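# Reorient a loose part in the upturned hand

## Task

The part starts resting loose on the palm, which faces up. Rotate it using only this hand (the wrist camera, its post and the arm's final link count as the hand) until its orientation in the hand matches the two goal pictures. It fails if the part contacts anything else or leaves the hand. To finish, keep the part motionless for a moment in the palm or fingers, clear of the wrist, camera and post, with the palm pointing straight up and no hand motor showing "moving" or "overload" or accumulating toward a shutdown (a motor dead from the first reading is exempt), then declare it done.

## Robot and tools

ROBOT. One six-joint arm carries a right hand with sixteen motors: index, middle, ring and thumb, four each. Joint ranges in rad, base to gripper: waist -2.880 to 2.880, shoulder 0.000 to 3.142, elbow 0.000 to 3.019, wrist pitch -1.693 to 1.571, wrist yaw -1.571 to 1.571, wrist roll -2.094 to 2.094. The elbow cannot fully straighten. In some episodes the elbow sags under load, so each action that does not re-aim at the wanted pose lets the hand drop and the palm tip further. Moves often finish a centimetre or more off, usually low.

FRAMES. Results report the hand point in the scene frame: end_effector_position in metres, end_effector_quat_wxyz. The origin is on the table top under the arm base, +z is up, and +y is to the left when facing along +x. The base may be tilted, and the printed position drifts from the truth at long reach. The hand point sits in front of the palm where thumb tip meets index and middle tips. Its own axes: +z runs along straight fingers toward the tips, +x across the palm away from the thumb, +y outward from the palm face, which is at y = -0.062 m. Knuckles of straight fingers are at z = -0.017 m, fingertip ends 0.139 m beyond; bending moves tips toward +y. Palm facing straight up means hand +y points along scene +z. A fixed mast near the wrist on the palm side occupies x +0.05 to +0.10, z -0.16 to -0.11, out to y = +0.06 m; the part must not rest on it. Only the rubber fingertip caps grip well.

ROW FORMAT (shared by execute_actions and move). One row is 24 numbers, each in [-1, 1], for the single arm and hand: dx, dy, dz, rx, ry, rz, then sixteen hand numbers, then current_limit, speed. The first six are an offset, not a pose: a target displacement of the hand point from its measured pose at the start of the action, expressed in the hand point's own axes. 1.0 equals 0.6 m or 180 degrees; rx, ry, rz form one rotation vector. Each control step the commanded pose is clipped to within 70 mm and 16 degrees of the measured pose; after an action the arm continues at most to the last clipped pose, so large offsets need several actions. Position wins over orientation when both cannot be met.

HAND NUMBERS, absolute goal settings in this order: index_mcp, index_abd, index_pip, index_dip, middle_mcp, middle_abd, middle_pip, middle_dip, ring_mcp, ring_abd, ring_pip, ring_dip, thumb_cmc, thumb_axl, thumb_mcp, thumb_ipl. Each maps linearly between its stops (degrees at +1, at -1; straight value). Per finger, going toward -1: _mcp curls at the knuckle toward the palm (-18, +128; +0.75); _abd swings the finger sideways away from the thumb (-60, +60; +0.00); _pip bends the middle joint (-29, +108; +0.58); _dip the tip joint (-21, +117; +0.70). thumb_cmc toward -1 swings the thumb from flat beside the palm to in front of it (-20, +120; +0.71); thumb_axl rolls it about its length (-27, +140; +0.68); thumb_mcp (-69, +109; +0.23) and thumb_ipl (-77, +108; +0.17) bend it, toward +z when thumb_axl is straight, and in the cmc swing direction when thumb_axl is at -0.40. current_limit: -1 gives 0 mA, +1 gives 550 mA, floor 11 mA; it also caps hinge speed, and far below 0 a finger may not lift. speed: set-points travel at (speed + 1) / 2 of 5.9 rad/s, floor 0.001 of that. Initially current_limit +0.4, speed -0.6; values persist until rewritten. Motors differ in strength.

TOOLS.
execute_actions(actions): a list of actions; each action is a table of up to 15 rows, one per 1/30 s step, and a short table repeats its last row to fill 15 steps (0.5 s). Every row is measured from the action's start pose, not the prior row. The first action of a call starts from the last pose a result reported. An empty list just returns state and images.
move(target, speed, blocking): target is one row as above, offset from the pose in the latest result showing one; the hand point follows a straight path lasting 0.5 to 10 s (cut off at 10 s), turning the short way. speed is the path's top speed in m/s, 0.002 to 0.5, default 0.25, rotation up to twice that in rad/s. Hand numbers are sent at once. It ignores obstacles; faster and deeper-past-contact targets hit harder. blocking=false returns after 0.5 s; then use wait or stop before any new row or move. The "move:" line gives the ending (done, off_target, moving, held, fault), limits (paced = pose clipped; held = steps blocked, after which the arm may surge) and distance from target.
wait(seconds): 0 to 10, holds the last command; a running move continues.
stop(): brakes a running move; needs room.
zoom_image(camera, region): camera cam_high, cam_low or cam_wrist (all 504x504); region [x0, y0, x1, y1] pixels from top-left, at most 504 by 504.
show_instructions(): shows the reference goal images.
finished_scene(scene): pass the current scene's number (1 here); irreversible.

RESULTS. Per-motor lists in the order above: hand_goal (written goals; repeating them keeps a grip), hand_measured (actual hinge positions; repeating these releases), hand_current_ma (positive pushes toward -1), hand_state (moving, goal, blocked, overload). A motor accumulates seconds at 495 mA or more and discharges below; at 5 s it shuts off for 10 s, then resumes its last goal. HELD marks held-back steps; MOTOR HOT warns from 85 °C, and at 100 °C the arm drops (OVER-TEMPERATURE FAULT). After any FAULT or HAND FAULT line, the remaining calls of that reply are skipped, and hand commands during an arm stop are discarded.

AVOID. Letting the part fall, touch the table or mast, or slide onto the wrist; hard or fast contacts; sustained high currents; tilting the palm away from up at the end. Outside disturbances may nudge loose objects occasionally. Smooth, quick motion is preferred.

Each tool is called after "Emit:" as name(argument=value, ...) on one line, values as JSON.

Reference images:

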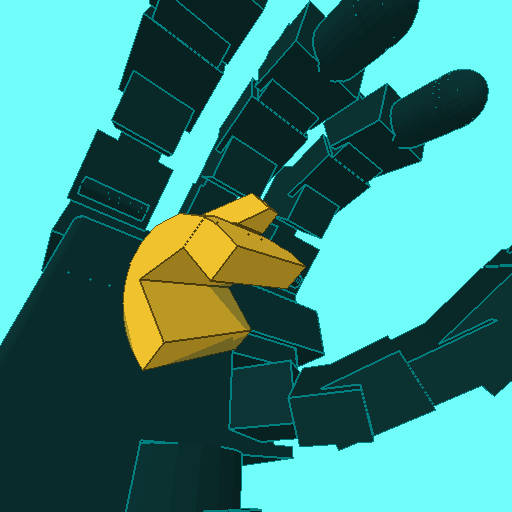

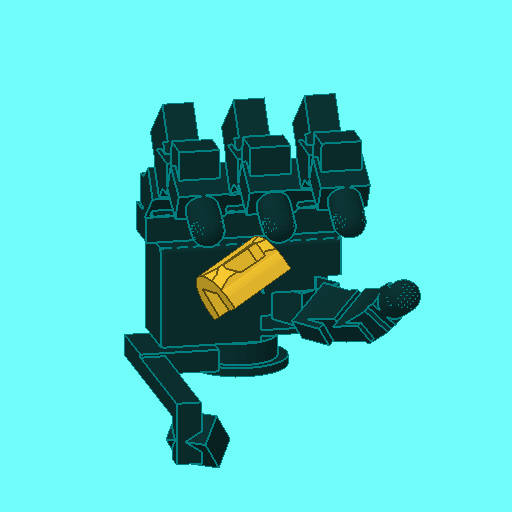

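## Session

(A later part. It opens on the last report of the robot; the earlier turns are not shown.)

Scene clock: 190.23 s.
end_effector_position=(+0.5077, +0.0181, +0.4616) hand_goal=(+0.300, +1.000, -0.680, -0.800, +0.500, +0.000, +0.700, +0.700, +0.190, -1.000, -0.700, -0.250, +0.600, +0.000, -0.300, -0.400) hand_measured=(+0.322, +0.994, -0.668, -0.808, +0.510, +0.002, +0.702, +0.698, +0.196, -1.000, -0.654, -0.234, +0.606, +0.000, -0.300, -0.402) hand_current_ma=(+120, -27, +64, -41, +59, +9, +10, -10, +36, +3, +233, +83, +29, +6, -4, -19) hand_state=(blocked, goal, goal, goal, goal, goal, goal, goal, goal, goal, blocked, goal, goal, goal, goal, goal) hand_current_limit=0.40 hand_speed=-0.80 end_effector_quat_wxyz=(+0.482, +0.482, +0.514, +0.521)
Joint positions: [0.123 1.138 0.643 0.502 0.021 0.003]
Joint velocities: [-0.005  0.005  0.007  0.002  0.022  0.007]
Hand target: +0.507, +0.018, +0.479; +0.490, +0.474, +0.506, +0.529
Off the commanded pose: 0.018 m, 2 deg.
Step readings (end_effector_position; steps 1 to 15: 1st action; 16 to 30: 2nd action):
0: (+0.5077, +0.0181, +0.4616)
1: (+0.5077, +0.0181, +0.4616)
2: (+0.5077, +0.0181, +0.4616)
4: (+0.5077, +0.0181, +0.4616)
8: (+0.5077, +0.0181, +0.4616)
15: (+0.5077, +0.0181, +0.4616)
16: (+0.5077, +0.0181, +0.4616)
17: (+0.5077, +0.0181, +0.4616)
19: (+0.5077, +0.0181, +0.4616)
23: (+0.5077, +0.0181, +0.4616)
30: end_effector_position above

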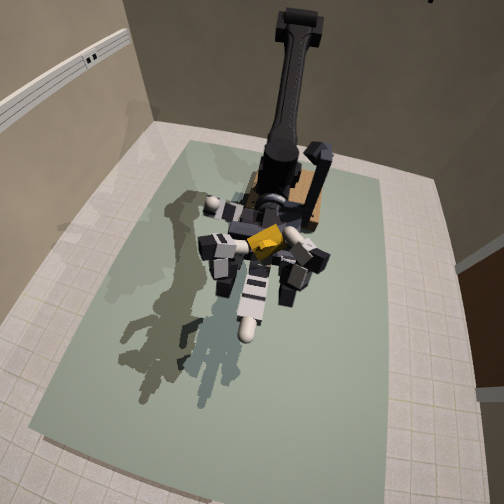

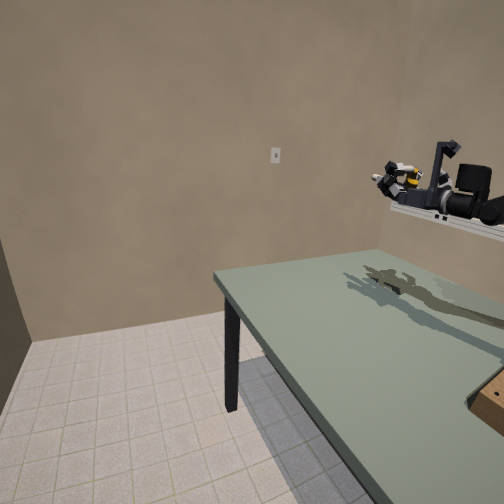

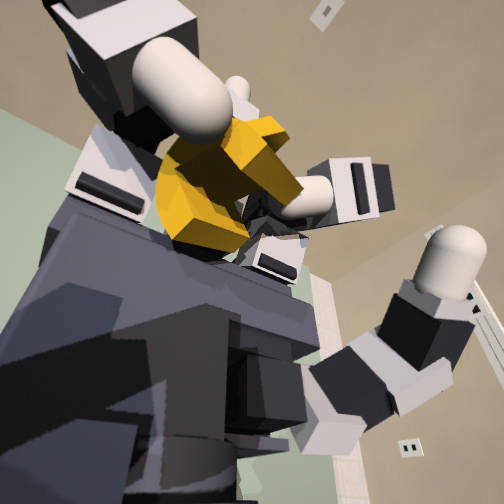

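Emit:
execute_actions(actions=[[[0,0.03,0,-0.01,0,0,0.45,1,-0.68,-0.8,0.6,0,0.7,0.7,0.34,-1,-0.7,-0.25,0.6,0,-0.3,-0.4,0.4,-0.8]],[[0,0.03,0,-0.01,0,0,0.45,1,-0.68,-0.8,0.6,0,0.7,0.7,0.34,-1,-0.7,-0.25,0.6,0,-0.3,-0.4,0.4,-0.8]]])

Emit:
zoom_image(camera="cam_wrist", region=[100,60,352,312])

Emit:
zoom_image(camera="cam_high", region=[170,150,340,320])

Scene clock: 202.40 s.
end_effector_position=(+0.5077, +0.0181, +0.4616) hand_goal=(+0.450, +1.000, -0.680, -0.800, +0.600, +0.000, +0.700, +0.700, +0.340, -1.000, -0.700, -0.250, +0.600, +0.000, -0.300, -0.400) hand_measured=(+0.458, +0.994, -0.668, -0.808, +0.612, +0.002, +0.702, +0.698, +0.340, -1.000, -0.654, -0.234, +0.606, +0.000, -0.300, -0.402) hand_current_ma=(+48, -27, +61, -41, +59, +9, +10, -10, -2, +3, +233, +83, +29, +6, -4, -19) hand_state=(goal, goal, goal, goal, goal, goal, goal, goal, goal, goal, blocked, goal, goal, goal, goal, goal) hand_current_limit=0.40 hand_speed=-0.80 end_effector_quat_wxyz=(+0.482, +0.482, +0.514, +0.521)
Joint positions: [0.123 1.138 0.643 0.502 0.021 0.003]
Joint velocities: [ 0.005 -0.005  0.017  0.012  0.037 -0.007]
Hand target: +0.507, +0.018, +0.479; +0.490, +0.474, +0.506, +0.529
Off the commanded pose: 0.018 m, 2 deg.
Step readings (end_effector_position; steps 1 to 15: 1st action; 16 to 30: 2nd action):
0: (+0.5077, +0.0181, +0.4616)
1: (+0.5077, +0.0181, +0.4616)
2: (+0.5077, +0.0181, +0.4616)
4: (+0.5077, +0.0181, +0.4616)
8: (+0.5077, +0.0181, +0.4616)
15: (+0.5077, +0.0181, +0.4616)
16: (+0.5077, +0.0181, +0.4616)
17: (+0.5077, +0.0181, +0.4616)
19: (+0.5077, +0.0181, +0.4616)
23: (+0.5077, +0.0181, +0.4616)
30: end_effector_position above

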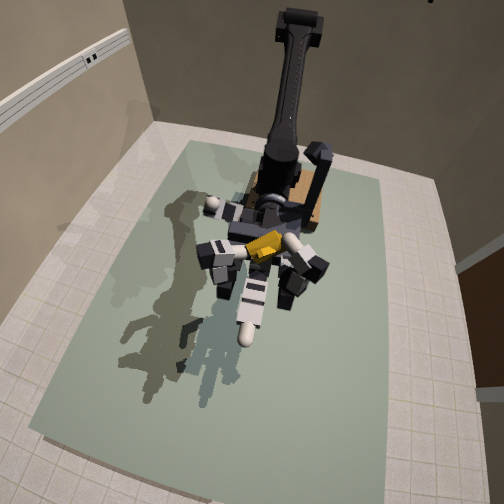

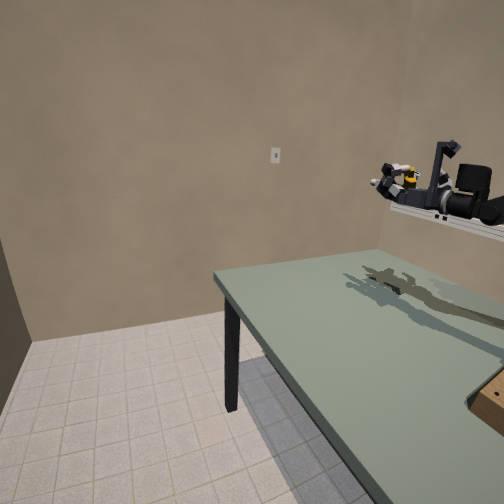

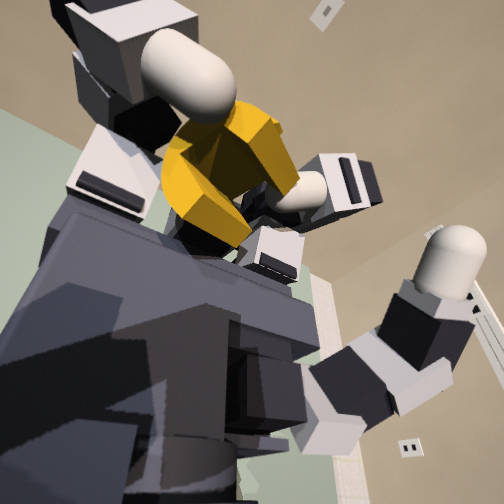

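Region (100, 60, 352, 312) of cam_wrist's 504x504 image, scaled by 2.000, with more detail than that image has.

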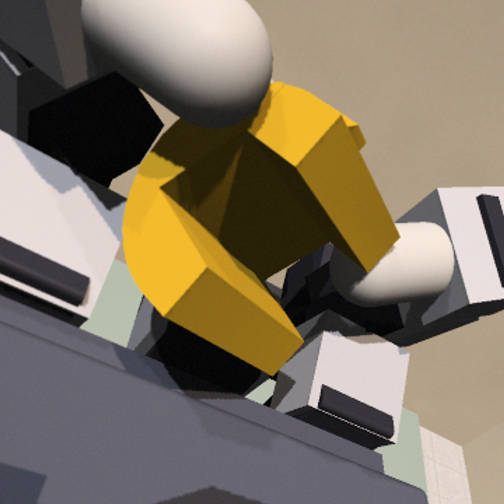

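Region (170, 150, 340, 320) of cam_high's 504x504 image, scaled by 2.965, with more detail than that image has.

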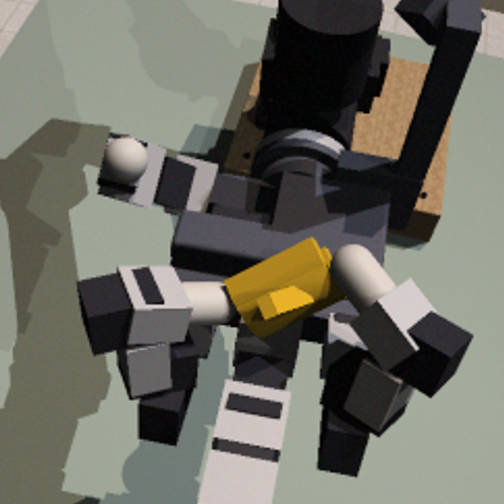

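Emit:
execute_actions(actions=[[[0,0.03,0,-0.01,0,0,0.45,1,-0.72,-0.7,0.6,0,0.7,0.7,0.34,-1,-0.67,-0.35,0.6,0,-0.3,-0.4,0.4,-0.85]],[[0,0.03,0,-0.01,0,0,0.45,1,-0.75,-0.62,0.6,0,0.7,0.7,0.34,-1,-0.64,-0.43,0.6,0,-0.3,-0.4,0.4,-0.85]],[[0,0.03,0,-0.01,0,0,0.45,1,-0.75,-0.62,0.6,0,0.7,0.7,0.34,-1,-0.64,-0.43,0.6,0,-0.3,-0.4,0.4,-0.85]]])

Emit:
zoom_image(camera="cam_wrist", region=[100,60,352,312])

Emit:
zoom_image(camera="cam_high", region=[170,150,340,320])

Scene clock: 206.57 s.
end_effector_position=(+0.5077, +0.0181, +0.4616) hand_goal=(+0.450, +1.000, -0.750, -0.620, +0.600, +0.000, +0.700, +0.700, +0.340, -1.000, -0.640, -0.430, +0.600, +0.000, -0.300, -0.400) hand_measured=(+0.466, +0.984, -0.730, -0.666, +0.612, +0.002, +0.702, +0.698, +0.338, -0.998, -0.570, -0.318, +0.606, +0.000, -0.300, -0.402) hand_current_ma=(+86, -70, +112, -252, +59, +9, +10, -10, -9, +7, +355, +385, +29, +6, -4, -19) hand_state=(goal, goal, blocked, blocked, goal, goal, goal, goal, goal, goal, blocked, blocked, goal, goal, goal, goal) hand_current_limit=0.40 hand_speed=-0.85 end_effector_quat_wxyz=(+0.482, +0.482, +0.514, +0.521)
Joint positions: [0.123 1.138 0.643 0.502 0.021 0.003]
Joint velocities: [ 0.005 -0.005 -0.002 -0.002 -0.037 -0.051]
Hand target: +0.507, +0.018, +0.479; +0.490, +0.474, +0.506, +0.529
Off the commanded pose: 0.018 m, 2 deg.
Step readings (end_effector_position; steps 1 to 15: 1st action; 16 to 30: 2nd action; 31 to 45: 3rd action):
0: (+0.5077, +0.0181, +0.4616)
1: (+0.5077, +0.0181, +0.4616)
2: (+0.5077, +0.0181, +0.4616)
4: (+0.5077, +0.0181, +0.4616)
8: (+0.5077, +0.0181, +0.4616)
15: (+0.5077, +0.0181, +0.4616)
16: (+0.5077, +0.0181, +0.4616)
17: (+0.5077, +0.0181, +0.4616)
19: (+0.5077, +0.0181, +0.4616)
23: (+0.5077, +0.0181, +0.4616)
30: (+0.5077, +0.0181, +0.4616)
31: (+0.5077, +0.0181, +0.4616)
32: (+0.5077, +0.0181, +0.4616)
34: (+0.5077, +0.0181, +0.4616)
38: (+0.5077, +0.0181, +0.4616)
45: end_effector_position above

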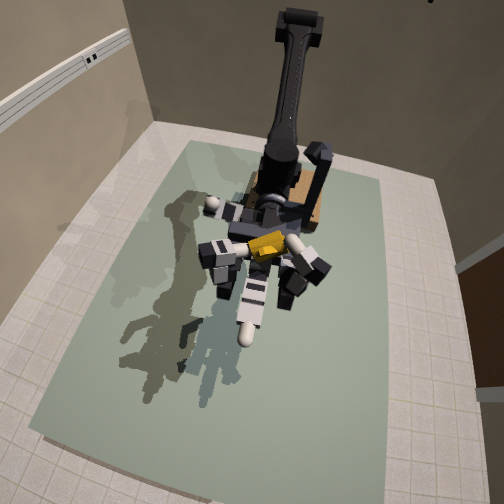

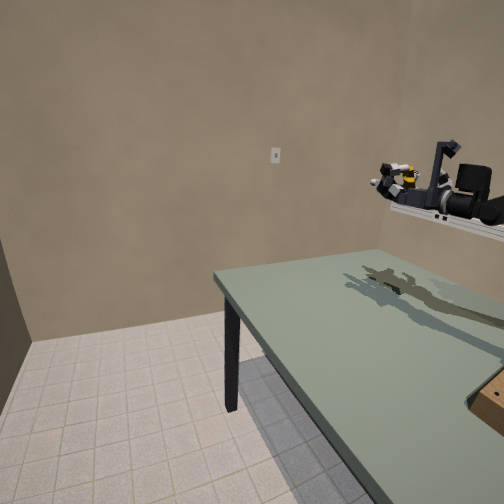

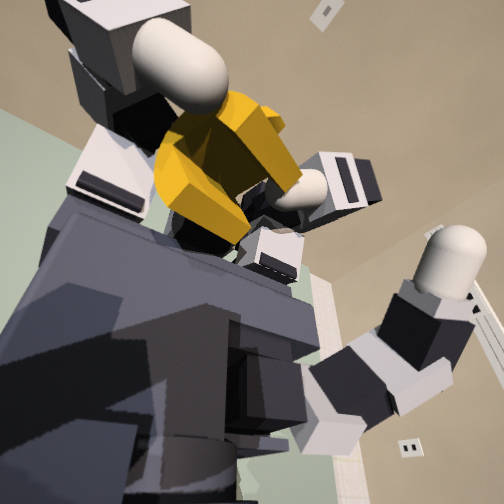

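Region (100, 60, 352, 312) of cam_wrist's 504x504 image, scaled by 2.000, with more detail than that image has.

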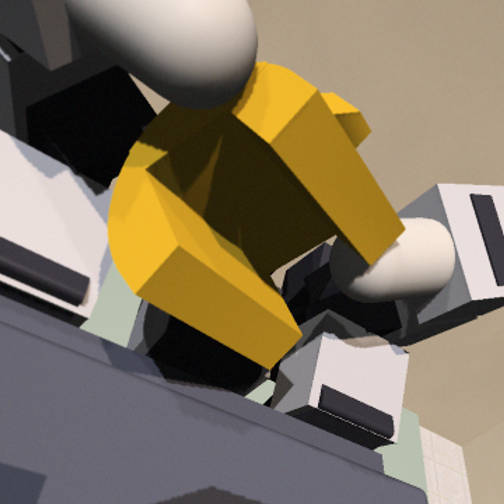

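Region (170, 150, 340, 320) of cam_high's 504x504 image, scaled by 2.965, with more detail than that image has.

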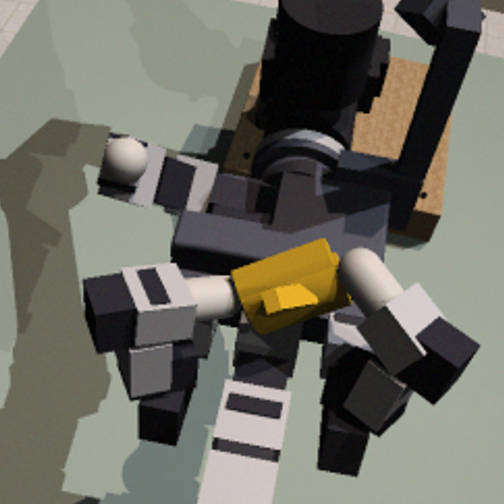

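Emit:
execute_actions(actions=[[[0,0.03,0,-0.01,0,0,0.47,1,-0.64,-0.66,0.6,0,0.7,0.7,0.32,-1,-0.7,-0.38,0.6,0,-0.3,-0.4,0.4,-0.85]],[[0,0.03,0,-0.01,0,0,0.49,1,-0.55,-0.66,0.6,0,0.7,0.7,0.30,-1,-0.78,-0.38,0.6,0,-0.3,-0.4,0.4,-0.85]],[[0,0.03,0,-0.01,0,0,0.49,1,-0.55,-0.66,0.6,0,0.7,0.7,0.30,-1,-0.78,-0.38,0.6,0,-0.3,-0.4,0.4,-0.85]]])

Emit:
zoom_image(camera="cam_wrist", region=[100,60,352,312])

Emit:
zoom_image(camera="cam_high", region=[170,150,340,320])

Scene clock: 209.67 s.
end_effector_position=(+0.5077, +0.0181, +0.4616) hand_goal=(+0.490, +1.000, -0.550, -0.660, +0.600, +0.000, +0.700, +0.700, +0.300, -1.000, -0.780, -0.380, +0.600, +0.000, -0.300, -0.400) hand_measured=(+0.504, +0.998, -0.540, -0.666, +0.612, +0.002, +0.702, +0.698, +0.302, -0.996, -0.748, -0.374, +0.606, +0.000, -0.300, -0.402) hand_current_ma=(+77, -13, +51, -30, +59, +9, +10, -10, +8, +18, +164, +30, +29, +6, -4, -19) hand_state=(goal, goal, goal, goal, goal, goal, goal, goal, goal, goal, blocked, goal, goal, goal, goal, goal) hand_current_limit=0.40 hand_speed=-0.85 end_effector_quat_wxyz=(+0.482, +0.482, +0.514, +0.521)
Joint positions: [0.123 1.138 0.643 0.502 0.021 0.003]
Joint velocities: [-0.015  0.005  0.007 -0.007 -0.066  0.066]
Hand target: +0.507, +0.018, +0.479; +0.490, +0.474, +0.506, +0.529
Off the commanded pose: 0.018 m, 2 deg.
Step readings (end_effector_position; steps 1 to 15: 1st action; 16 to 30: 2nd action; 31 to 45: 3rd action):
0: (+0.5077, +0.0181, +0.4616)
1: (+0.5077, +0.0181, +0.4616)
2: (+0.5077, +0.0181, +0.4616)
4: (+0.5077, +0.0181, +0.4616)
8: (+0.5077, +0.0181, +0.4616)
15: (+0.5077, +0.0181, +0.4616)
16: (+0.5077, +0.0181, +0.4616)
17: (+0.5077, +0.0181, +0.4616)
19: (+0.5077, +0.0181, +0.4616)
23: (+0.5077, +0.0181, +0.4616)
30: (+0.5077, +0.0181, +0.4616)
31: (+0.5077, +0.0181, +0.4616)
32: (+0.5077, +0.0181, +0.4616)
34: (+0.5077, +0.0181, +0.4616)
38: (+0.5077, +0.0181, +0.4616)
45: end_effector_position above

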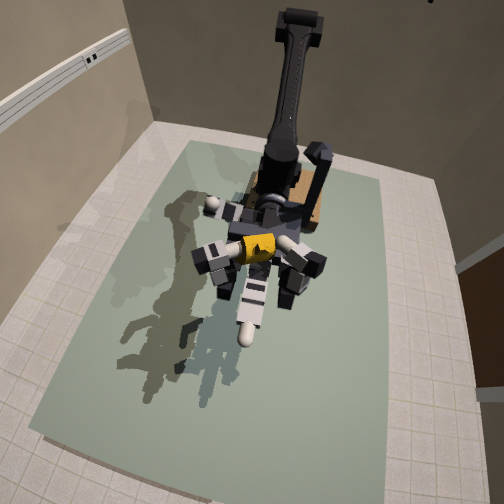

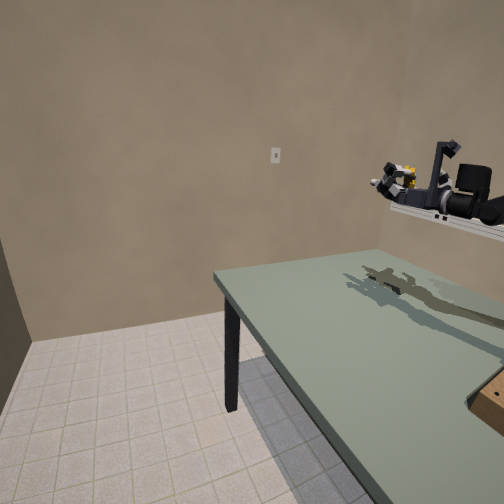

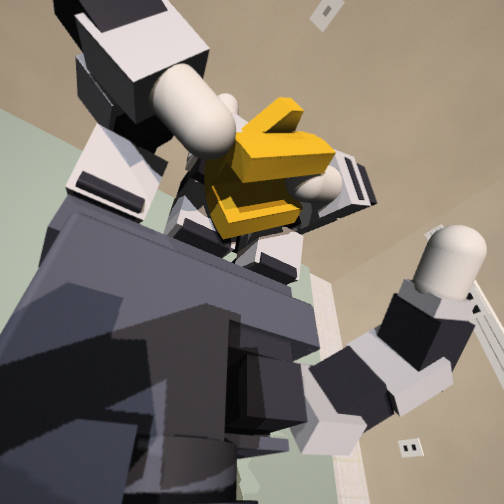

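Region (100, 60, 352, 312) of cam_wrist's 504x504 image, scaled by 2.000, with more detail than that image has.

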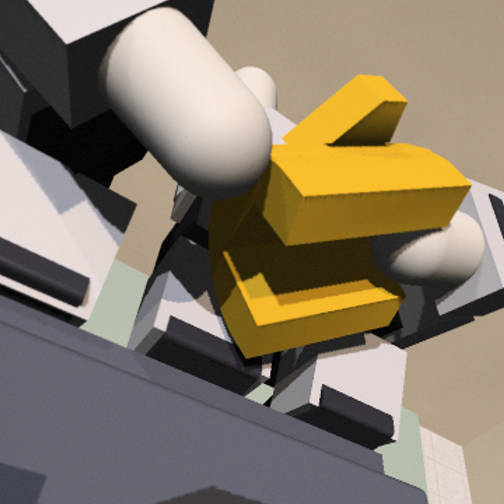

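Region (170, 150, 340, 320) of cam_high's 504x504 image, scaled by 2.965, with more detail than that image has.

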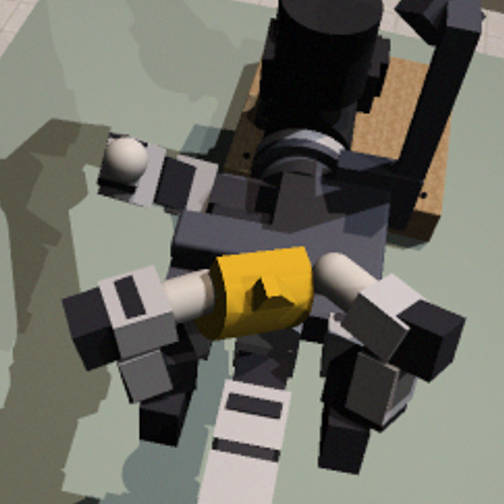

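Overshot; go back two-thirds, with more yaw.

Emit:
execute_actions(actions=[[[0,0.03,0,-0.01,0,0,0.52,1,-0.63,-0.68,0.6,0,0.7,0.7,0.30,-1,-0.73,-0.34,0.6,0,-0.3,-0.4,0.4,-0.85]],[[0,0.03,0,-0.01,0,0,0.56,1,-0.69,-0.69,0.65,0,0.7,0.7,0.30,-1,-0.69,-0.31,0.6,0,-0.3,-0.4,0.4,-0.85]],[[0,0.03,0,-0.01,0,0,0.56,1,-0.69,-0.69,0.65,0,0.7,0.7,0.30,-1,-0.69,-0.31,0.6,0,-0.3,-0.4,0.4,-0.85]]])

Emit:
zoom_image(camera="cam_wrist", region=[100,60,352,312])

Emit:
zoom_image(camera="cam_high", region=[170,150,340,320])

Scene clock: 213.03 s.
end_effector_position=(+0.5077, +0.0181, +0.4616) hand_goal=(+0.560, +1.000, -0.690, -0.690, +0.650, +0.000, +0.700, +0.700, +0.300, -1.000, -0.690, -0.310, +0.600, +0.000, -0.300, -0.400) hand_measured=(+0.566, +0.998, -0.688, -0.690, +0.662, +0.002, +0.702, +0.698, +0.304, -0.998, -0.694, -0.314, +0.606, +0.000, -0.300, -0.402) hand_current_ma=(+34, -9, +7, +3, +64, +9, +10, -10, +22, +11, -25, -22, +30, +6, -3, -19) hand_state=(goal, goal, goal, goal, goal, goal, goal, goal, goal, goal, goal, goal, goal, goal, goal, goal) hand_current_limit=0.40 hand_speed=-0.85 end_effector_quat_wxyz=(+0.482, +0.482, +0.514, +0.521)
Joint positions: [0.123 1.138 0.643 0.502 0.021 0.003]
Joint velocities: [-0.015 -0.005  0.007 -0.002  0.007  0.037]
Hand target: +0.507, +0.018, +0.479; +0.490, +0.474, +0.506, +0.529
Off the commanded pose: 0.018 m, 2 deg.
Step readings (end_effector_position; steps 1 to 15: 1st action; 16 to 30: 2nd action; 31 to 45: 3rd action):
0: (+0.5077, +0.0181, +0.4616)
1: (+0.5077, +0.0181, +0.4616)
2: (+0.5077, +0.0181, +0.4616)
4: (+0.5077, +0.0181, +0.4616)
8: (+0.5077, +0.0181, +0.4616)
15: (+0.5077, +0.0181, +0.4616)
16: (+0.5077, +0.0181, +0.4616)
17: (+0.5077, +0.0181, +0.4616)
19: (+0.5077, +0.0181, +0.4616)
23: (+0.5077, +0.0181, +0.4616)
30: (+0.5077, +0.0181, +0.4616)
31: (+0.5077, +0.0181, +0.4616)
32: (+0.5077, +0.0181, +0.4616)
34: (+0.5077, +0.0181, +0.4616)
38: (+0.5077, +0.0181, +0.4616)
45: end_effector_position above

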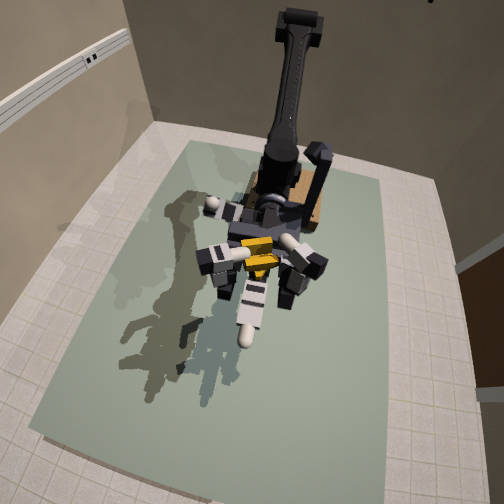

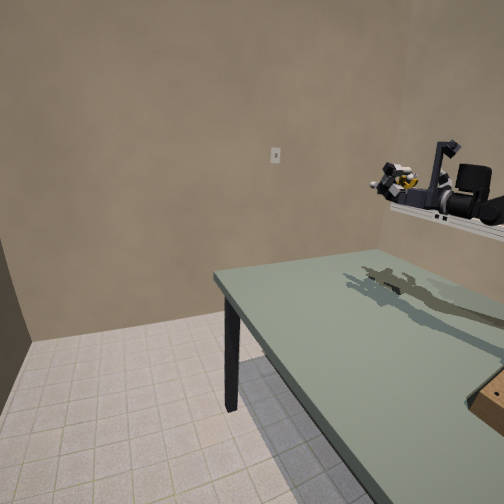

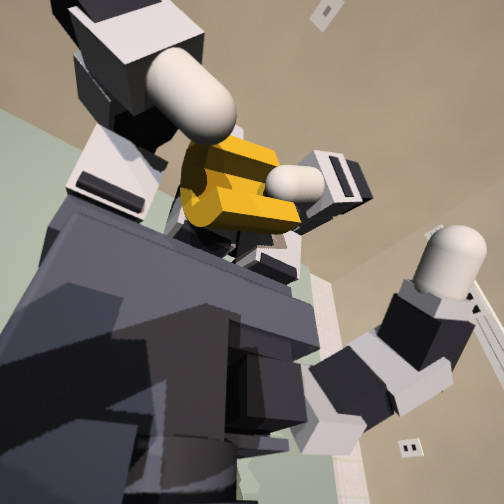

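Region (100, 60, 352, 312) of cam_wrist's 504x504 image, scaled by 2.000, with more detail than that image has.

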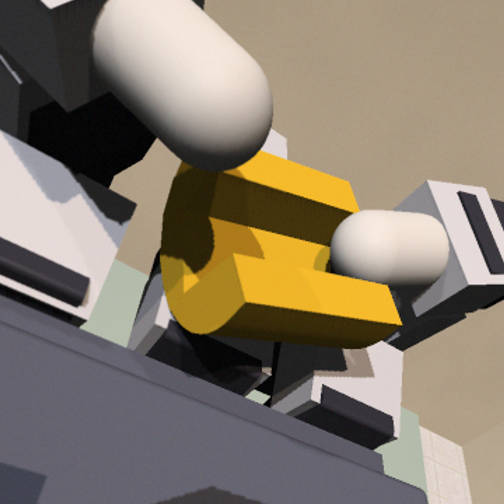

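Region (170, 150, 340, 320) of cam_high's 504x504 image, scaled by 2.965, with more detail than that image has.

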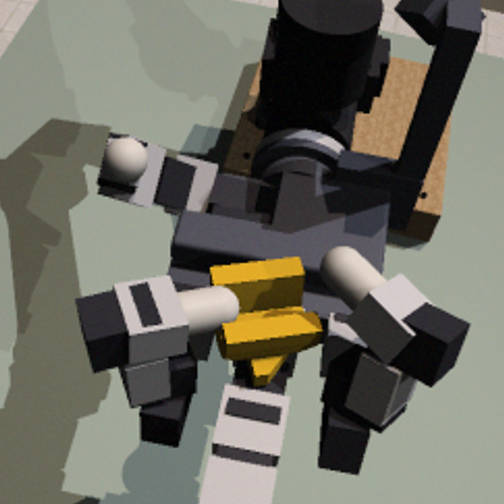

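Emit:
execute_actions(actions=[[[0,0.03,0,-0.01,0,0,0.5,1,-0.74,-0.69,0.5,0,0.7,0.7,0.42,-1,-0.78,-0.55,0.6,0,-0.3,-0.4,0.4,-0.75]],[[0,0.03,0,-0.01,0,0,0.42,1,-0.74,-0.69,0.3,0,0.7,0.7,0.34,-1,-0.82,-0.6,0.6,0,-0.3,-0.4,0.4,-0.75]],[[0,0.03,0,-0.01,0,0,0.3,1,-0.74,-0.69,0.1,0,0.7,0.7,0.2,-1,-0.82,-0.6,0.6,0,-0.3,-0.4,0.4,-0.75]]])

Emit:
zoom_image(camera="cam_high", region=[170,150,340,320])

Scene clock: 216.43 s.
end_effector_position=(+0.5077, +0.0181, +0.4616) hand_goal=(+0.300, +1.000, -0.740, -0.690, +0.100, +0.000, +0.700, +0.700, +0.200, -1.000, -0.820, -0.600, +0.600, +0.000, -0.300, -0.400) hand_measured=(+0.310, +1.000, -0.736, -0.688, +0.418, +0.002, +0.702, +0.698, +0.190, -0.998, -0.784, -0.566, +0.606, +0.000, -0.300, -0.402) hand_current_ma=(+48, -1, +24, +14, +385, +9, +10, -10, -53, +11, +182, +167, +30, +6, -3, -19) hand_state=(goal, goal, goal, goal, blocked, goal, goal, goal, moving, goal, moving, blocked, goal, goal, goal, goal) hand_current_limit=0.40 hand_speed=-0.75 end_effector_quat_wxyz=(+0.482, +0.482, +0.514, +0.521)
Joint positions: [0.123 1.138 0.643 0.502 0.021 0.003]
Joint velocities: [-0.005 -0.005  0.002 -0.022 -0.081 -0.007]
Hand target: +0.507, +0.018, +0.479; +0.490, +0.474, +0.506, +0.529
Off the commanded pose: 0.018 m, 2 deg.
Step readings (end_effector_position; steps 1 to 15: 1st action; 16 to 30: 2nd action; 31 to 45: 3rd action):
0: (+0.5077, +0.0181, +0.4616)
1: (+0.5077, +0.0181, +0.4616)
2: (+0.5077, +0.0181, +0.4616)
4: (+0.5077, +0.0181, +0.4616)
8: (+0.5077, +0.0181, +0.4616)
15: (+0.5077, +0.0181, +0.4616)
16: (+0.5077, +0.0181, +0.4616)
17: (+0.5077, +0.0181, +0.4616)
19: (+0.5077, +0.0181, +0.4616)
23: (+0.5077, +0.0181, +0.4616)
30: (+0.5077, +0.0181, +0.4616)
31: (+0.5077, +0.0181, +0.4616)
32: (+0.5077, +0.0181, +0.4616)
34: (+0.5077, +0.0181, +0.4616)
38: (+0.5077, +0.0181, +0.4616)
45: end_effector_position above

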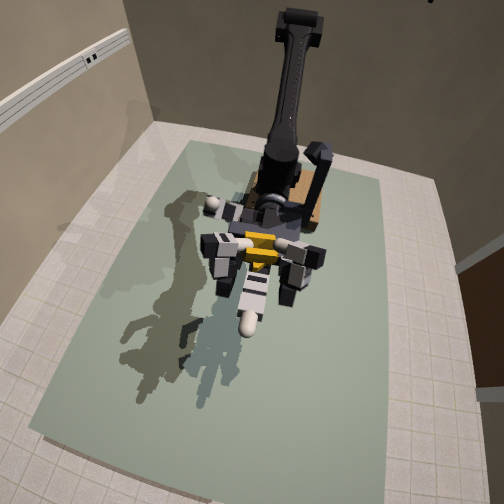

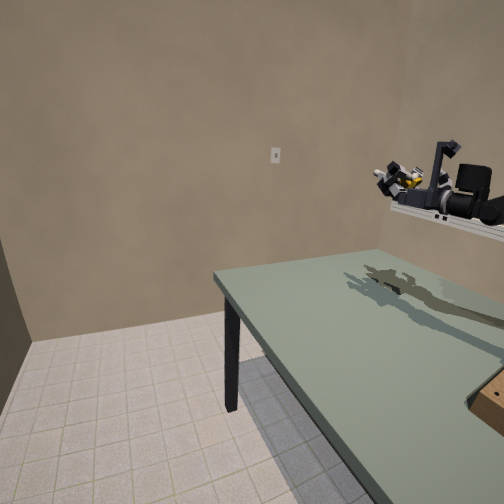

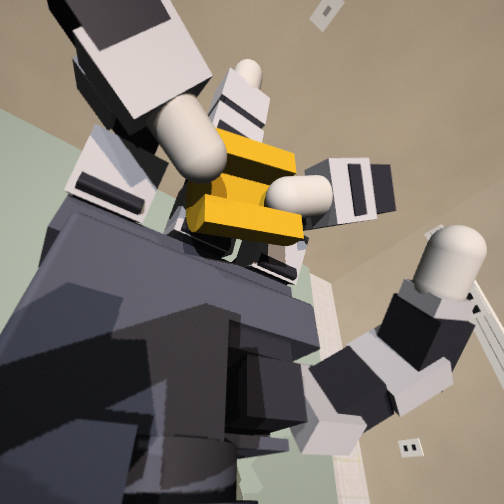

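Region (170, 150, 340, 320) of cam_high's 504x504 image, scaled by 2.965, with more detail than that image has.

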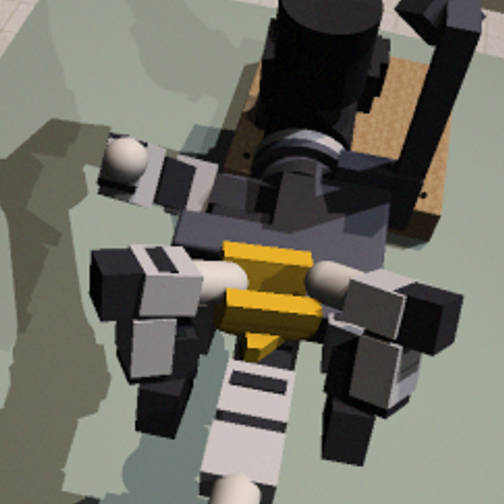

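Both in the channel; rotate all three down together.

Emit:
execute_actions(actions=[[[0,0.03,0,-0.01,0,0,0.15,1,-0.74,-0.69,0.15,0,0.7,0.7,0.0,-1,-0.8,-0.52,0.6,0,-0.3,-0.4,0.4,-0.75]],[[0,0.03,0,-0.01,0,0,-0.02,1,-0.74,-0.69,0.0,0,0.7,0.7,-0.2,-1,-0.8,-0.45,0.6,0,-0.3,-0.4,0.4,-0.75]],[[0,0.03,0,-0.01,0,0,-0.2,1,-0.74,-0.69,-0.15,0,0.7,0.7,-0.38,-1,-0.8,-0.4,0.6,0,-0.3,-0.4,0.4,-0.75]],[[0,0.03,0,-0.01,0,0,-0.2,1,-0.74,-0.69,-0.15,0,0.7,0.7,-0.38,-1,-0.8,-0.4,0.6,0,-0.3,-0.4,0.4,-0.75]]])

Emit:
zoom_image(camera="cam_high", region=[170,150,340,320])

Scene clock: 220.70 s.
end_effector_position=(+0.5077, +0.0181, +0.4616) hand_goal=(-0.200, +1.000, -0.740, -0.690, -0.150, +0.000, +0.700, +0.700, -0.380, -1.000, -0.800, -0.400, +0.600, +0.000, -0.300, -0.400) hand_measured=(-0.150, +1.000, -0.724, -0.684, -0.132, +0.002, +0.702, +0.698, -0.354, -1.000, -0.782, -0.396, +0.606, +0.000, -0.300, -0.402) hand_current_ma=(+272, +0, +87, +27, +94, +5, +11, -10, +134, +1, +91, +24, +30, +6, -3, -19) hand_state=(blocked, goal, goal, goal, goal, goal, goal, goal, blocked, goal, goal, goal, goal, goal, goal, goal) hand_current_limit=0.40 hand_speed=-0.75 end_effector_quat_wxyz=(+0.482, +0.482, +0.514, +0.521)
Joint positions: [0.123 1.138 0.643 0.502 0.021 0.003]
Joint velocities: [-0.005 -0.015  0.007 -0.007 -0.081 -0.051]
Hand target: +0.507, +0.018, +0.479; +0.490, +0.474, +0.506, +0.529
Off the commanded pose: 0.018 m, 2 deg.
Step readings (end_effector_position; steps 1 to 15: 1st action; 16 to 30: 2nd action; 31 to 45: 3rd action; 46 to 60: 4th action):
0: (+0.5077, +0.0181, +0.4616)
1: (+0.5077, +0.0181, +0.4616)
2: (+0.5077, +0.0181, +0.4616)
4: (+0.5077, +0.0181, +0.4616)
8: (+0.5077, +0.0181, +0.4616)
15: (+0.5077, +0.0181, +0.4616)
16: (+0.5077, +0.0181, +0.4616)
17: (+0.5077, +0.0181, +0.4616)
19: (+0.5077, +0.0181, +0.4616)
23: (+0.5077, +0.0181, +0.4616)
30: (+0.5077, +0.0181, +0.4616)
31: (+0.5077, +0.0181, +0.4616)
32: (+0.5077, +0.0181, +0.4616)
34: (+0.5077, +0.0181, +0.4616)
38: (+0.5077, +0.0181, +0.4616)
45: (+0.5077, +0.0181, +0.4616)
46: (+0.5077, +0.0181, +0.4616)
47: (+0.5077, +0.0181, +0.4616)
49: (+0.5077, +0.0181, +0.4616)
53: (+0.5077, +0.0181, +0.4616)
60: end_effector_position above

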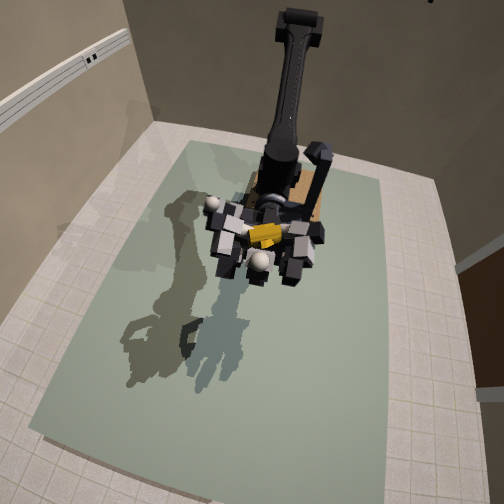

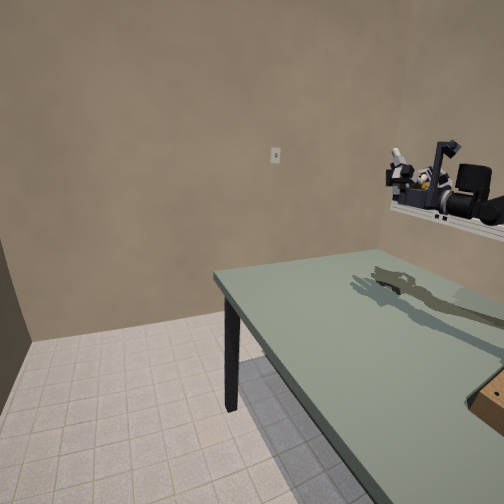

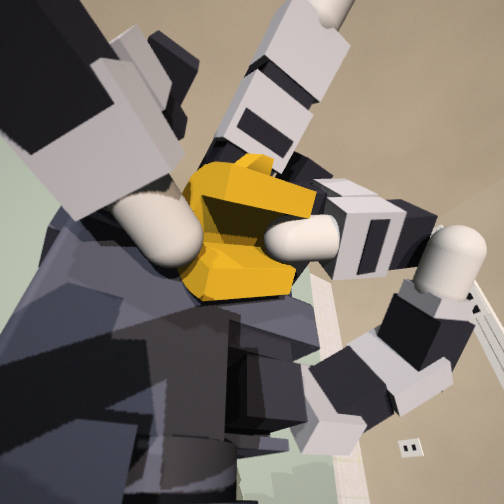

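Region (170, 150, 340, 320) of cam_high's 504x504 image, scaled by 2.965, with more detail than that image has.

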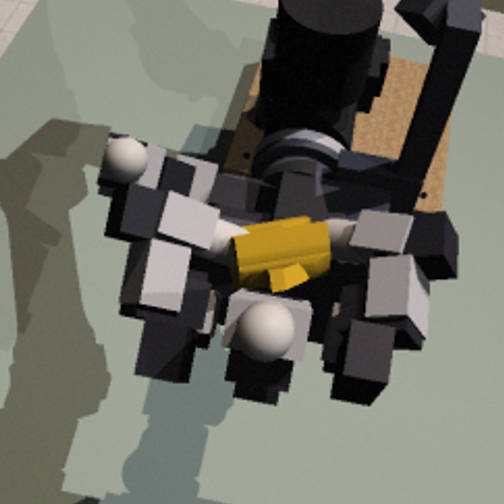

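Emit:
execute_actions(actions=[[[0,0.03,0,-0.01,0,0,-0.2,1,-0.8,-0.72,-0.15,0,0.7,0.7,-0.3,-1,-0.77,-0.33,0.6,0,-0.3,-0.4,0.4,-0.85]],[[0,0.03,0,-0.01,0,0,-0.2,1,-0.86,-0.75,-0.18,0,0.7,0.7,-0.24,-1,-0.74,-0.26,0.6,0,-0.3,-0.4,0.4,-0.85]],[[0,0.03,0,-0.01,0,0,-0.2,1,-0.86,-0.75,-0.18,0,0.7,0.7,-0.24,-1,-0.74,-0.26,0.6,0,-0.3,-0.4,0.4,-0.85]]])

Emit:
zoom_image(camera="cam_high", region=[170,150,340,320])

Scene clock: 225.13 s.
end_effector_position=(+0.5077, +0.0181, +0.4616) hand_goal=(-0.200, +1.000, -0.860, -0.750, -0.180, +0.000, +0.700, +0.700, -0.240, -1.000, -0.740, -0.260, +0.600, +0.000, -0.300, -0.400) hand_measured=(-0.154, +1.000, -0.770, -0.718, -0.152, +0.002, +0.702, +0.698, -0.242, -1.000, -0.746, -0.264, +0.606, +0.000, -0.300, -0.402) hand_current_ma=(+246, +0, +385, +175, +146, +5, +11, -10, -11, +1, -31, -19, +30, +6, -3, -19) hand_state=(blocked, goal, blocked, blocked, blocked, goal, goal, goal, goal, goal, goal, goal, goal, goal, goal, goal) hand_current_limit=0.40 hand_speed=-0.85 end_effector_quat_wxyz=(+0.482, +0.482, +0.514, +0.521)
Joint positions: [0.123 1.138 0.643 0.502 0.021 0.003]
Joint velocities: [-0.005 -0.015  0.002 -0.017  0.007  0.007]
Hand target: +0.507, +0.018, +0.479; +0.490, +0.474, +0.506, +0.529
Off the commanded pose: 0.018 m, 2 deg.
Step readings (end_effector_position; steps 1 to 15: 1st action; 16 to 30: 2nd action; 31 to 45: 3rd action):
0: (+0.5077, +0.0181, +0.4616)
1: (+0.5077, +0.0181, +0.4616)
2: (+0.5077, +0.0181, +0.4616)
4: (+0.5077, +0.0181, +0.4616)
8: (+0.5077, +0.0181, +0.4616)
15: (+0.5077, +0.0181, +0.4616)
16: (+0.5077, +0.0181, +0.4616)
17: (+0.5077, +0.0181, +0.4616)
19: (+0.5077, +0.0181, +0.4616)
23: (+0.5077, +0.0181, +0.4616)
30: (+0.5077, +0.0181, +0.4616)
31: (+0.5077, +0.0181, +0.4616)
32: (+0.5077, +0.0181, +0.4616)
34: (+0.5077, +0.0181, +0.4616)
38: (+0.5077, +0.0181, +0.4616)
45: end_effector_position above

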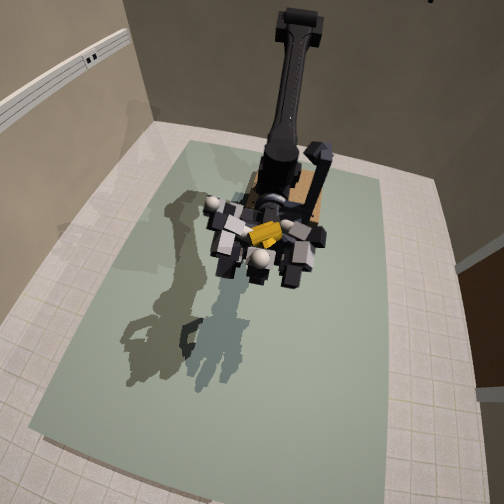

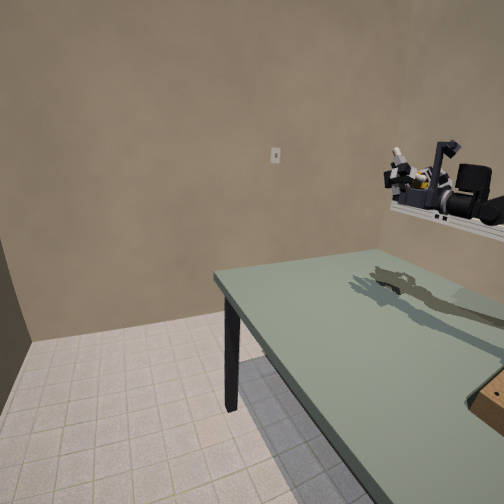

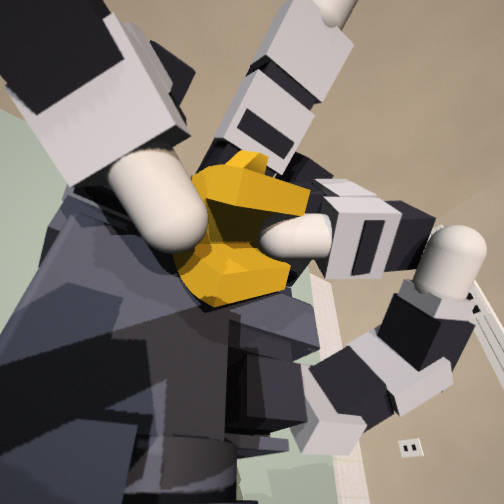

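Region (170, 150, 340, 320) of cam_high's 504x504 image, scaled by 2.965, with more detail than that image has.

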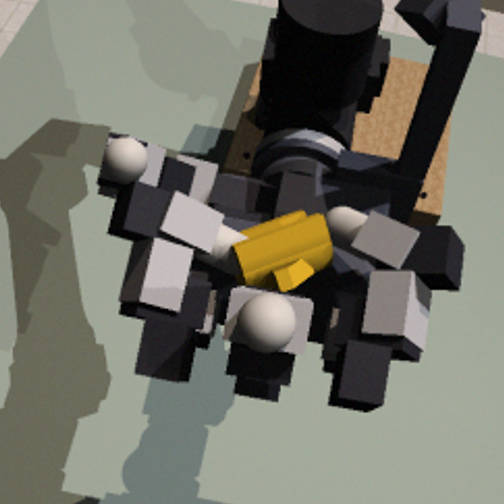

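Emit:
execute_actions(actions=[[[0,0.03,0,-0.01,0,0,-0.2,1,-0.8,-0.72,-0.15,0,0.4,0.7,-0.2,-1,-0.85,-0.2,0.6,0,-0.3,-0.4,0.4,-0.8]],[[0,0.03,0,-0.01,0,0,-0.22,1,-0.8,-0.72,-0.15,0,0.2,0.7,-0.08,-1,-0.88,-0.18,0.6,0,-0.3,-0.4,0.4,-0.8]],[[0,0.03,0,-0.01,0,0,-0.22,1,-0.8,-0.72,-0.15,0,0.2,0.7,0.02,-1,-0.88,-0.18,0.6,0,-0.3,-0.4,0.4,-0.8]]])

Emit:
zoom_image(camera="cam_high", region=[170,150,340,320])

Scene clock: 228.10 s.
end_effector_position=(+0.5077, +0.0181, +0.4616) hand_goal=(-0.220, +1.000, -0.800, -0.720, -0.150, +0.000, +0.200, +0.700, +0.020, -1.000, -0.880, -0.180, +0.600, +0.000, -0.300, -0.400) hand_measured=(-0.162, +1.000, -0.770, -0.716, -0.134, +0.002, +0.204, +0.698, -0.126, -0.982, -0.852, -0.172, +0.606, +0.000, -0.300, -0.402) hand_current_ma=(+309, +1, +165, +27, +91, +5, +18, -10, -385, +76, +137, +42, +30, +6, -3, -19) hand_state=(blocked, goal, blocked, goal, goal, goal, goal, goal, blocked, goal, blocked, goal, goal, goal, goal, goal) hand_current_limit=0.40 hand_speed=-0.80 end_effector_quat_wxyz=(+0.482, +0.482, +0.514, +0.521)
Joint positions: [0.123 1.138 0.643 0.502 0.021 0.003]
Joint velocities: [-0.005 -0.005  0.007 -0.017  0.022 -0.037]
Hand target: +0.507, +0.018, +0.479; +0.490, +0.474, +0.506, +0.529
Off the commanded pose: 0.018 m, 2 deg.
Step readings (end_effector_position; steps 1 to 15: 1st action; 16 to 30: 2nd action; 31 to 45: 3rd action):
0: (+0.5077, +0.0181, +0.4616)
1: (+0.5077, +0.0181, +0.4616)
2: (+0.5077, +0.0181, +0.4616)
4: (+0.5077, +0.0181, +0.4616)
8: (+0.5077, +0.0181, +0.4616)
15: (+0.5077, +0.0181, +0.4616)
16: (+0.5077, +0.0181, +0.4616)
17: (+0.5077, +0.0181, +0.4616)
19: (+0.5077, +0.0181, +0.4616)
23: (+0.5077, +0.0181, +0.4616)
30: (+0.5077, +0.0181, +0.4616)
31: (+0.5077, +0.0181, +0.4616)
32: (+0.5077, +0.0181, +0.4616)
34: (+0.5077, +0.0181, +0.4616)
38: (+0.5077, +0.0181, +0.4616)
45: end_effector_position above

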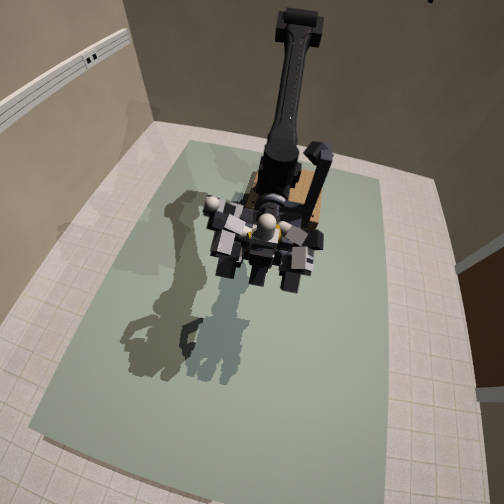

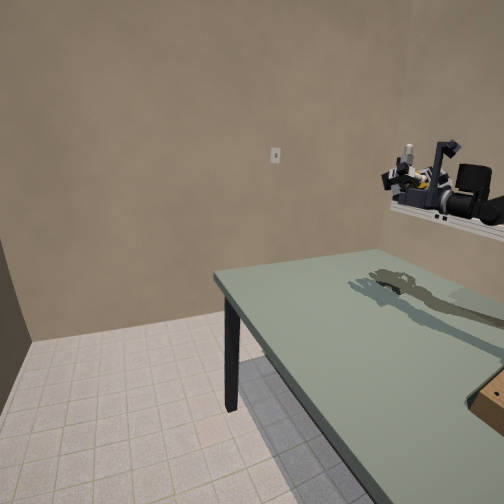

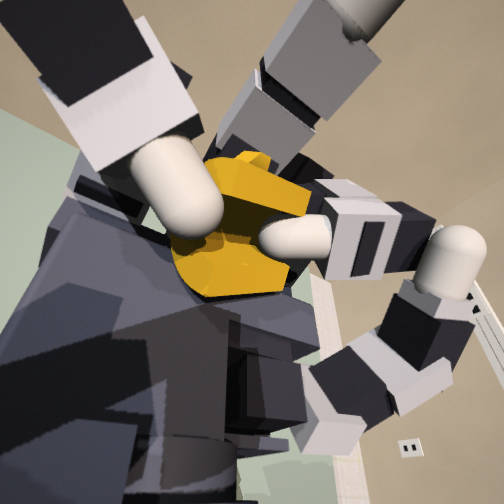

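Region (170, 150, 340, 320) of cam_high's 504x504 image, scaled by 2.965, with more detail than that image has.

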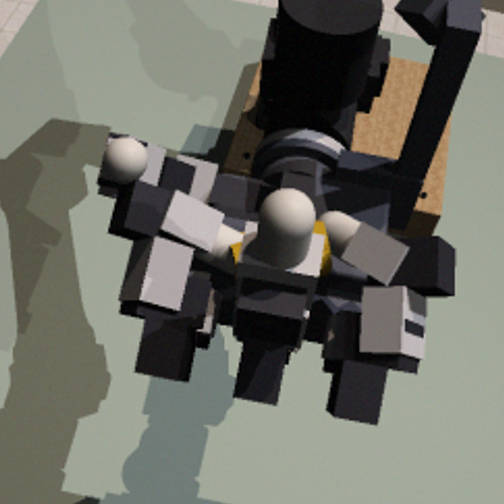

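Emit:
execute_actions(actions=[[[0,0.03,0,-0.01,0,0,-0.12,1,-0.78,-0.72,-0.05,0,0.6,0.7,-0.03,-1,-0.88,-0.12,0.6,0,-0.3,-0.4,0.4,-0.8]],[[0,0.03,0,-0.01,0,0,-0.08,1,-0.78,-0.72,-0.02,0,0.7,0.7,0.04,-1,-0.86,-0.08,0.6,0,-0.3,-0.4,0.4,-0.8]],[[0,0.03,0,-0.01,0,0,-0.08,1,-0.78,-0.72,-0.02,0,0.7,0.7,0.04,-1,-0.86,-0.08,0.6,0,-0.3,-0.4,0.4,-0.8]]])

Emit:
zoom_image(camera="cam_high", region=[170,150,340,320])

Scene clock: 231.50 s.
end_effector_position=(+0.5077, +0.0181, +0.4616) hand_goal=(-0.080, +1.000, -0.780, -0.720, -0.020, +0.000, +0.700, +0.700, +0.040, -1.000, -0.860, -0.080, +0.600, +0.000, -0.300, -0.400) hand_measured=(-0.066, +1.000, -0.770, -0.724, -0.010, +0.002, +0.700, +0.698, +0.008, -0.982, -0.858, -0.078, +0.606, +0.000, -0.300, -0.402) hand_current_ma=(+74, +1, +50, -17, +53, +5, -1, -10, -175, +76, +11, +7, +30, +6, -3, -19) hand_state=(goal, goal, goal, goal, goal, goal, goal, goal, blocked, goal, goal, goal, goal, goal, goal, goal) hand_current_limit=0.40 hand_speed=-0.80 end_effector_quat_wxyz=(+0.482, +0.482, +0.514, +0.521)
Joint positions: [0.123 1.138 0.643 0.502 0.021 0.003]
Joint velocities: [-0.005 -0.015 -0.007  0.007  0.037  0.007]
Hand target: +0.507, +0.018, +0.479; +0.490, +0.474, +0.506, +0.529
Off the commanded pose: 0.018 m, 2 deg.
Step readings (end_effector_position; steps 1 to 15: 1st action; 16 to 30: 2nd action; 31 to 45: 3rd action):
0: (+0.5077, +0.0181, +0.4616)
1: (+0.5077, +0.0181, +0.4616)
2: (+0.5077, +0.0181, +0.4616)
4: (+0.5077, +0.0181, +0.4616)
8: (+0.5077, +0.0181, +0.4616)
15: (+0.5077, +0.0181, +0.4616)
16: (+0.5077, +0.0181, +0.4616)
17: (+0.5077, +0.0181, +0.4616)
19: (+0.5077, +0.0181, +0.4616)
23: (+0.5077, +0.0181, +0.4616)
30: (+0.5077, +0.0181, +0.4616)
31: (+0.5077, +0.0181, +0.4616)
32: (+0.5077, +0.0181, +0.4616)
34: (+0.5077, +0.0181, +0.4616)
38: (+0.5077, +0.0181, +0.4616)
45: end_effector_position above

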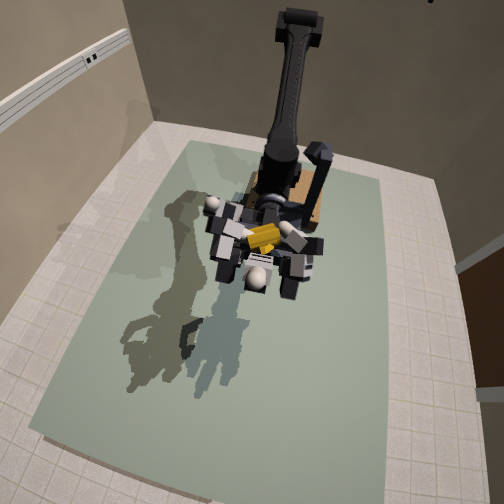

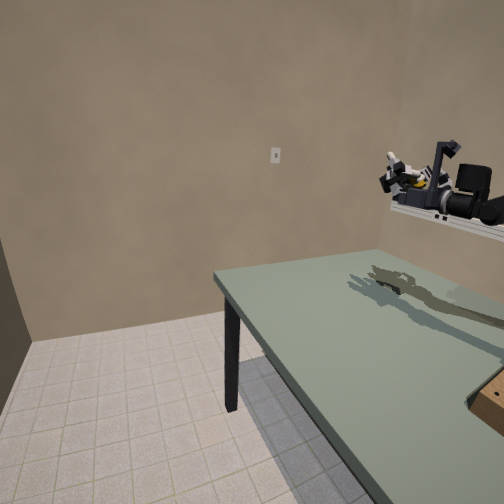

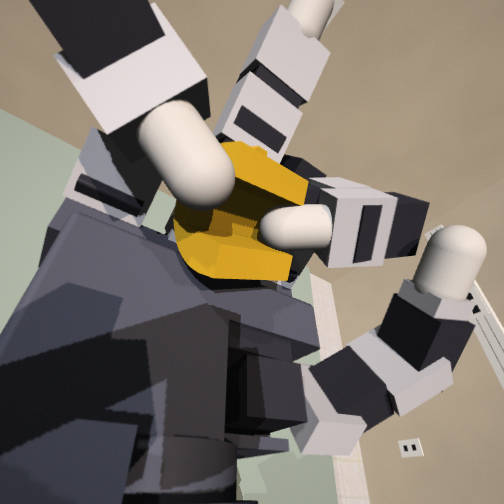

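Region (170, 150, 340, 320) of cam_high's 504x504 image, scaled by 2.965, with more detail than that image has.

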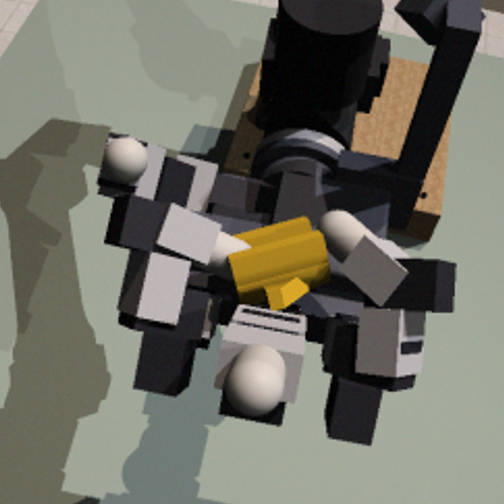

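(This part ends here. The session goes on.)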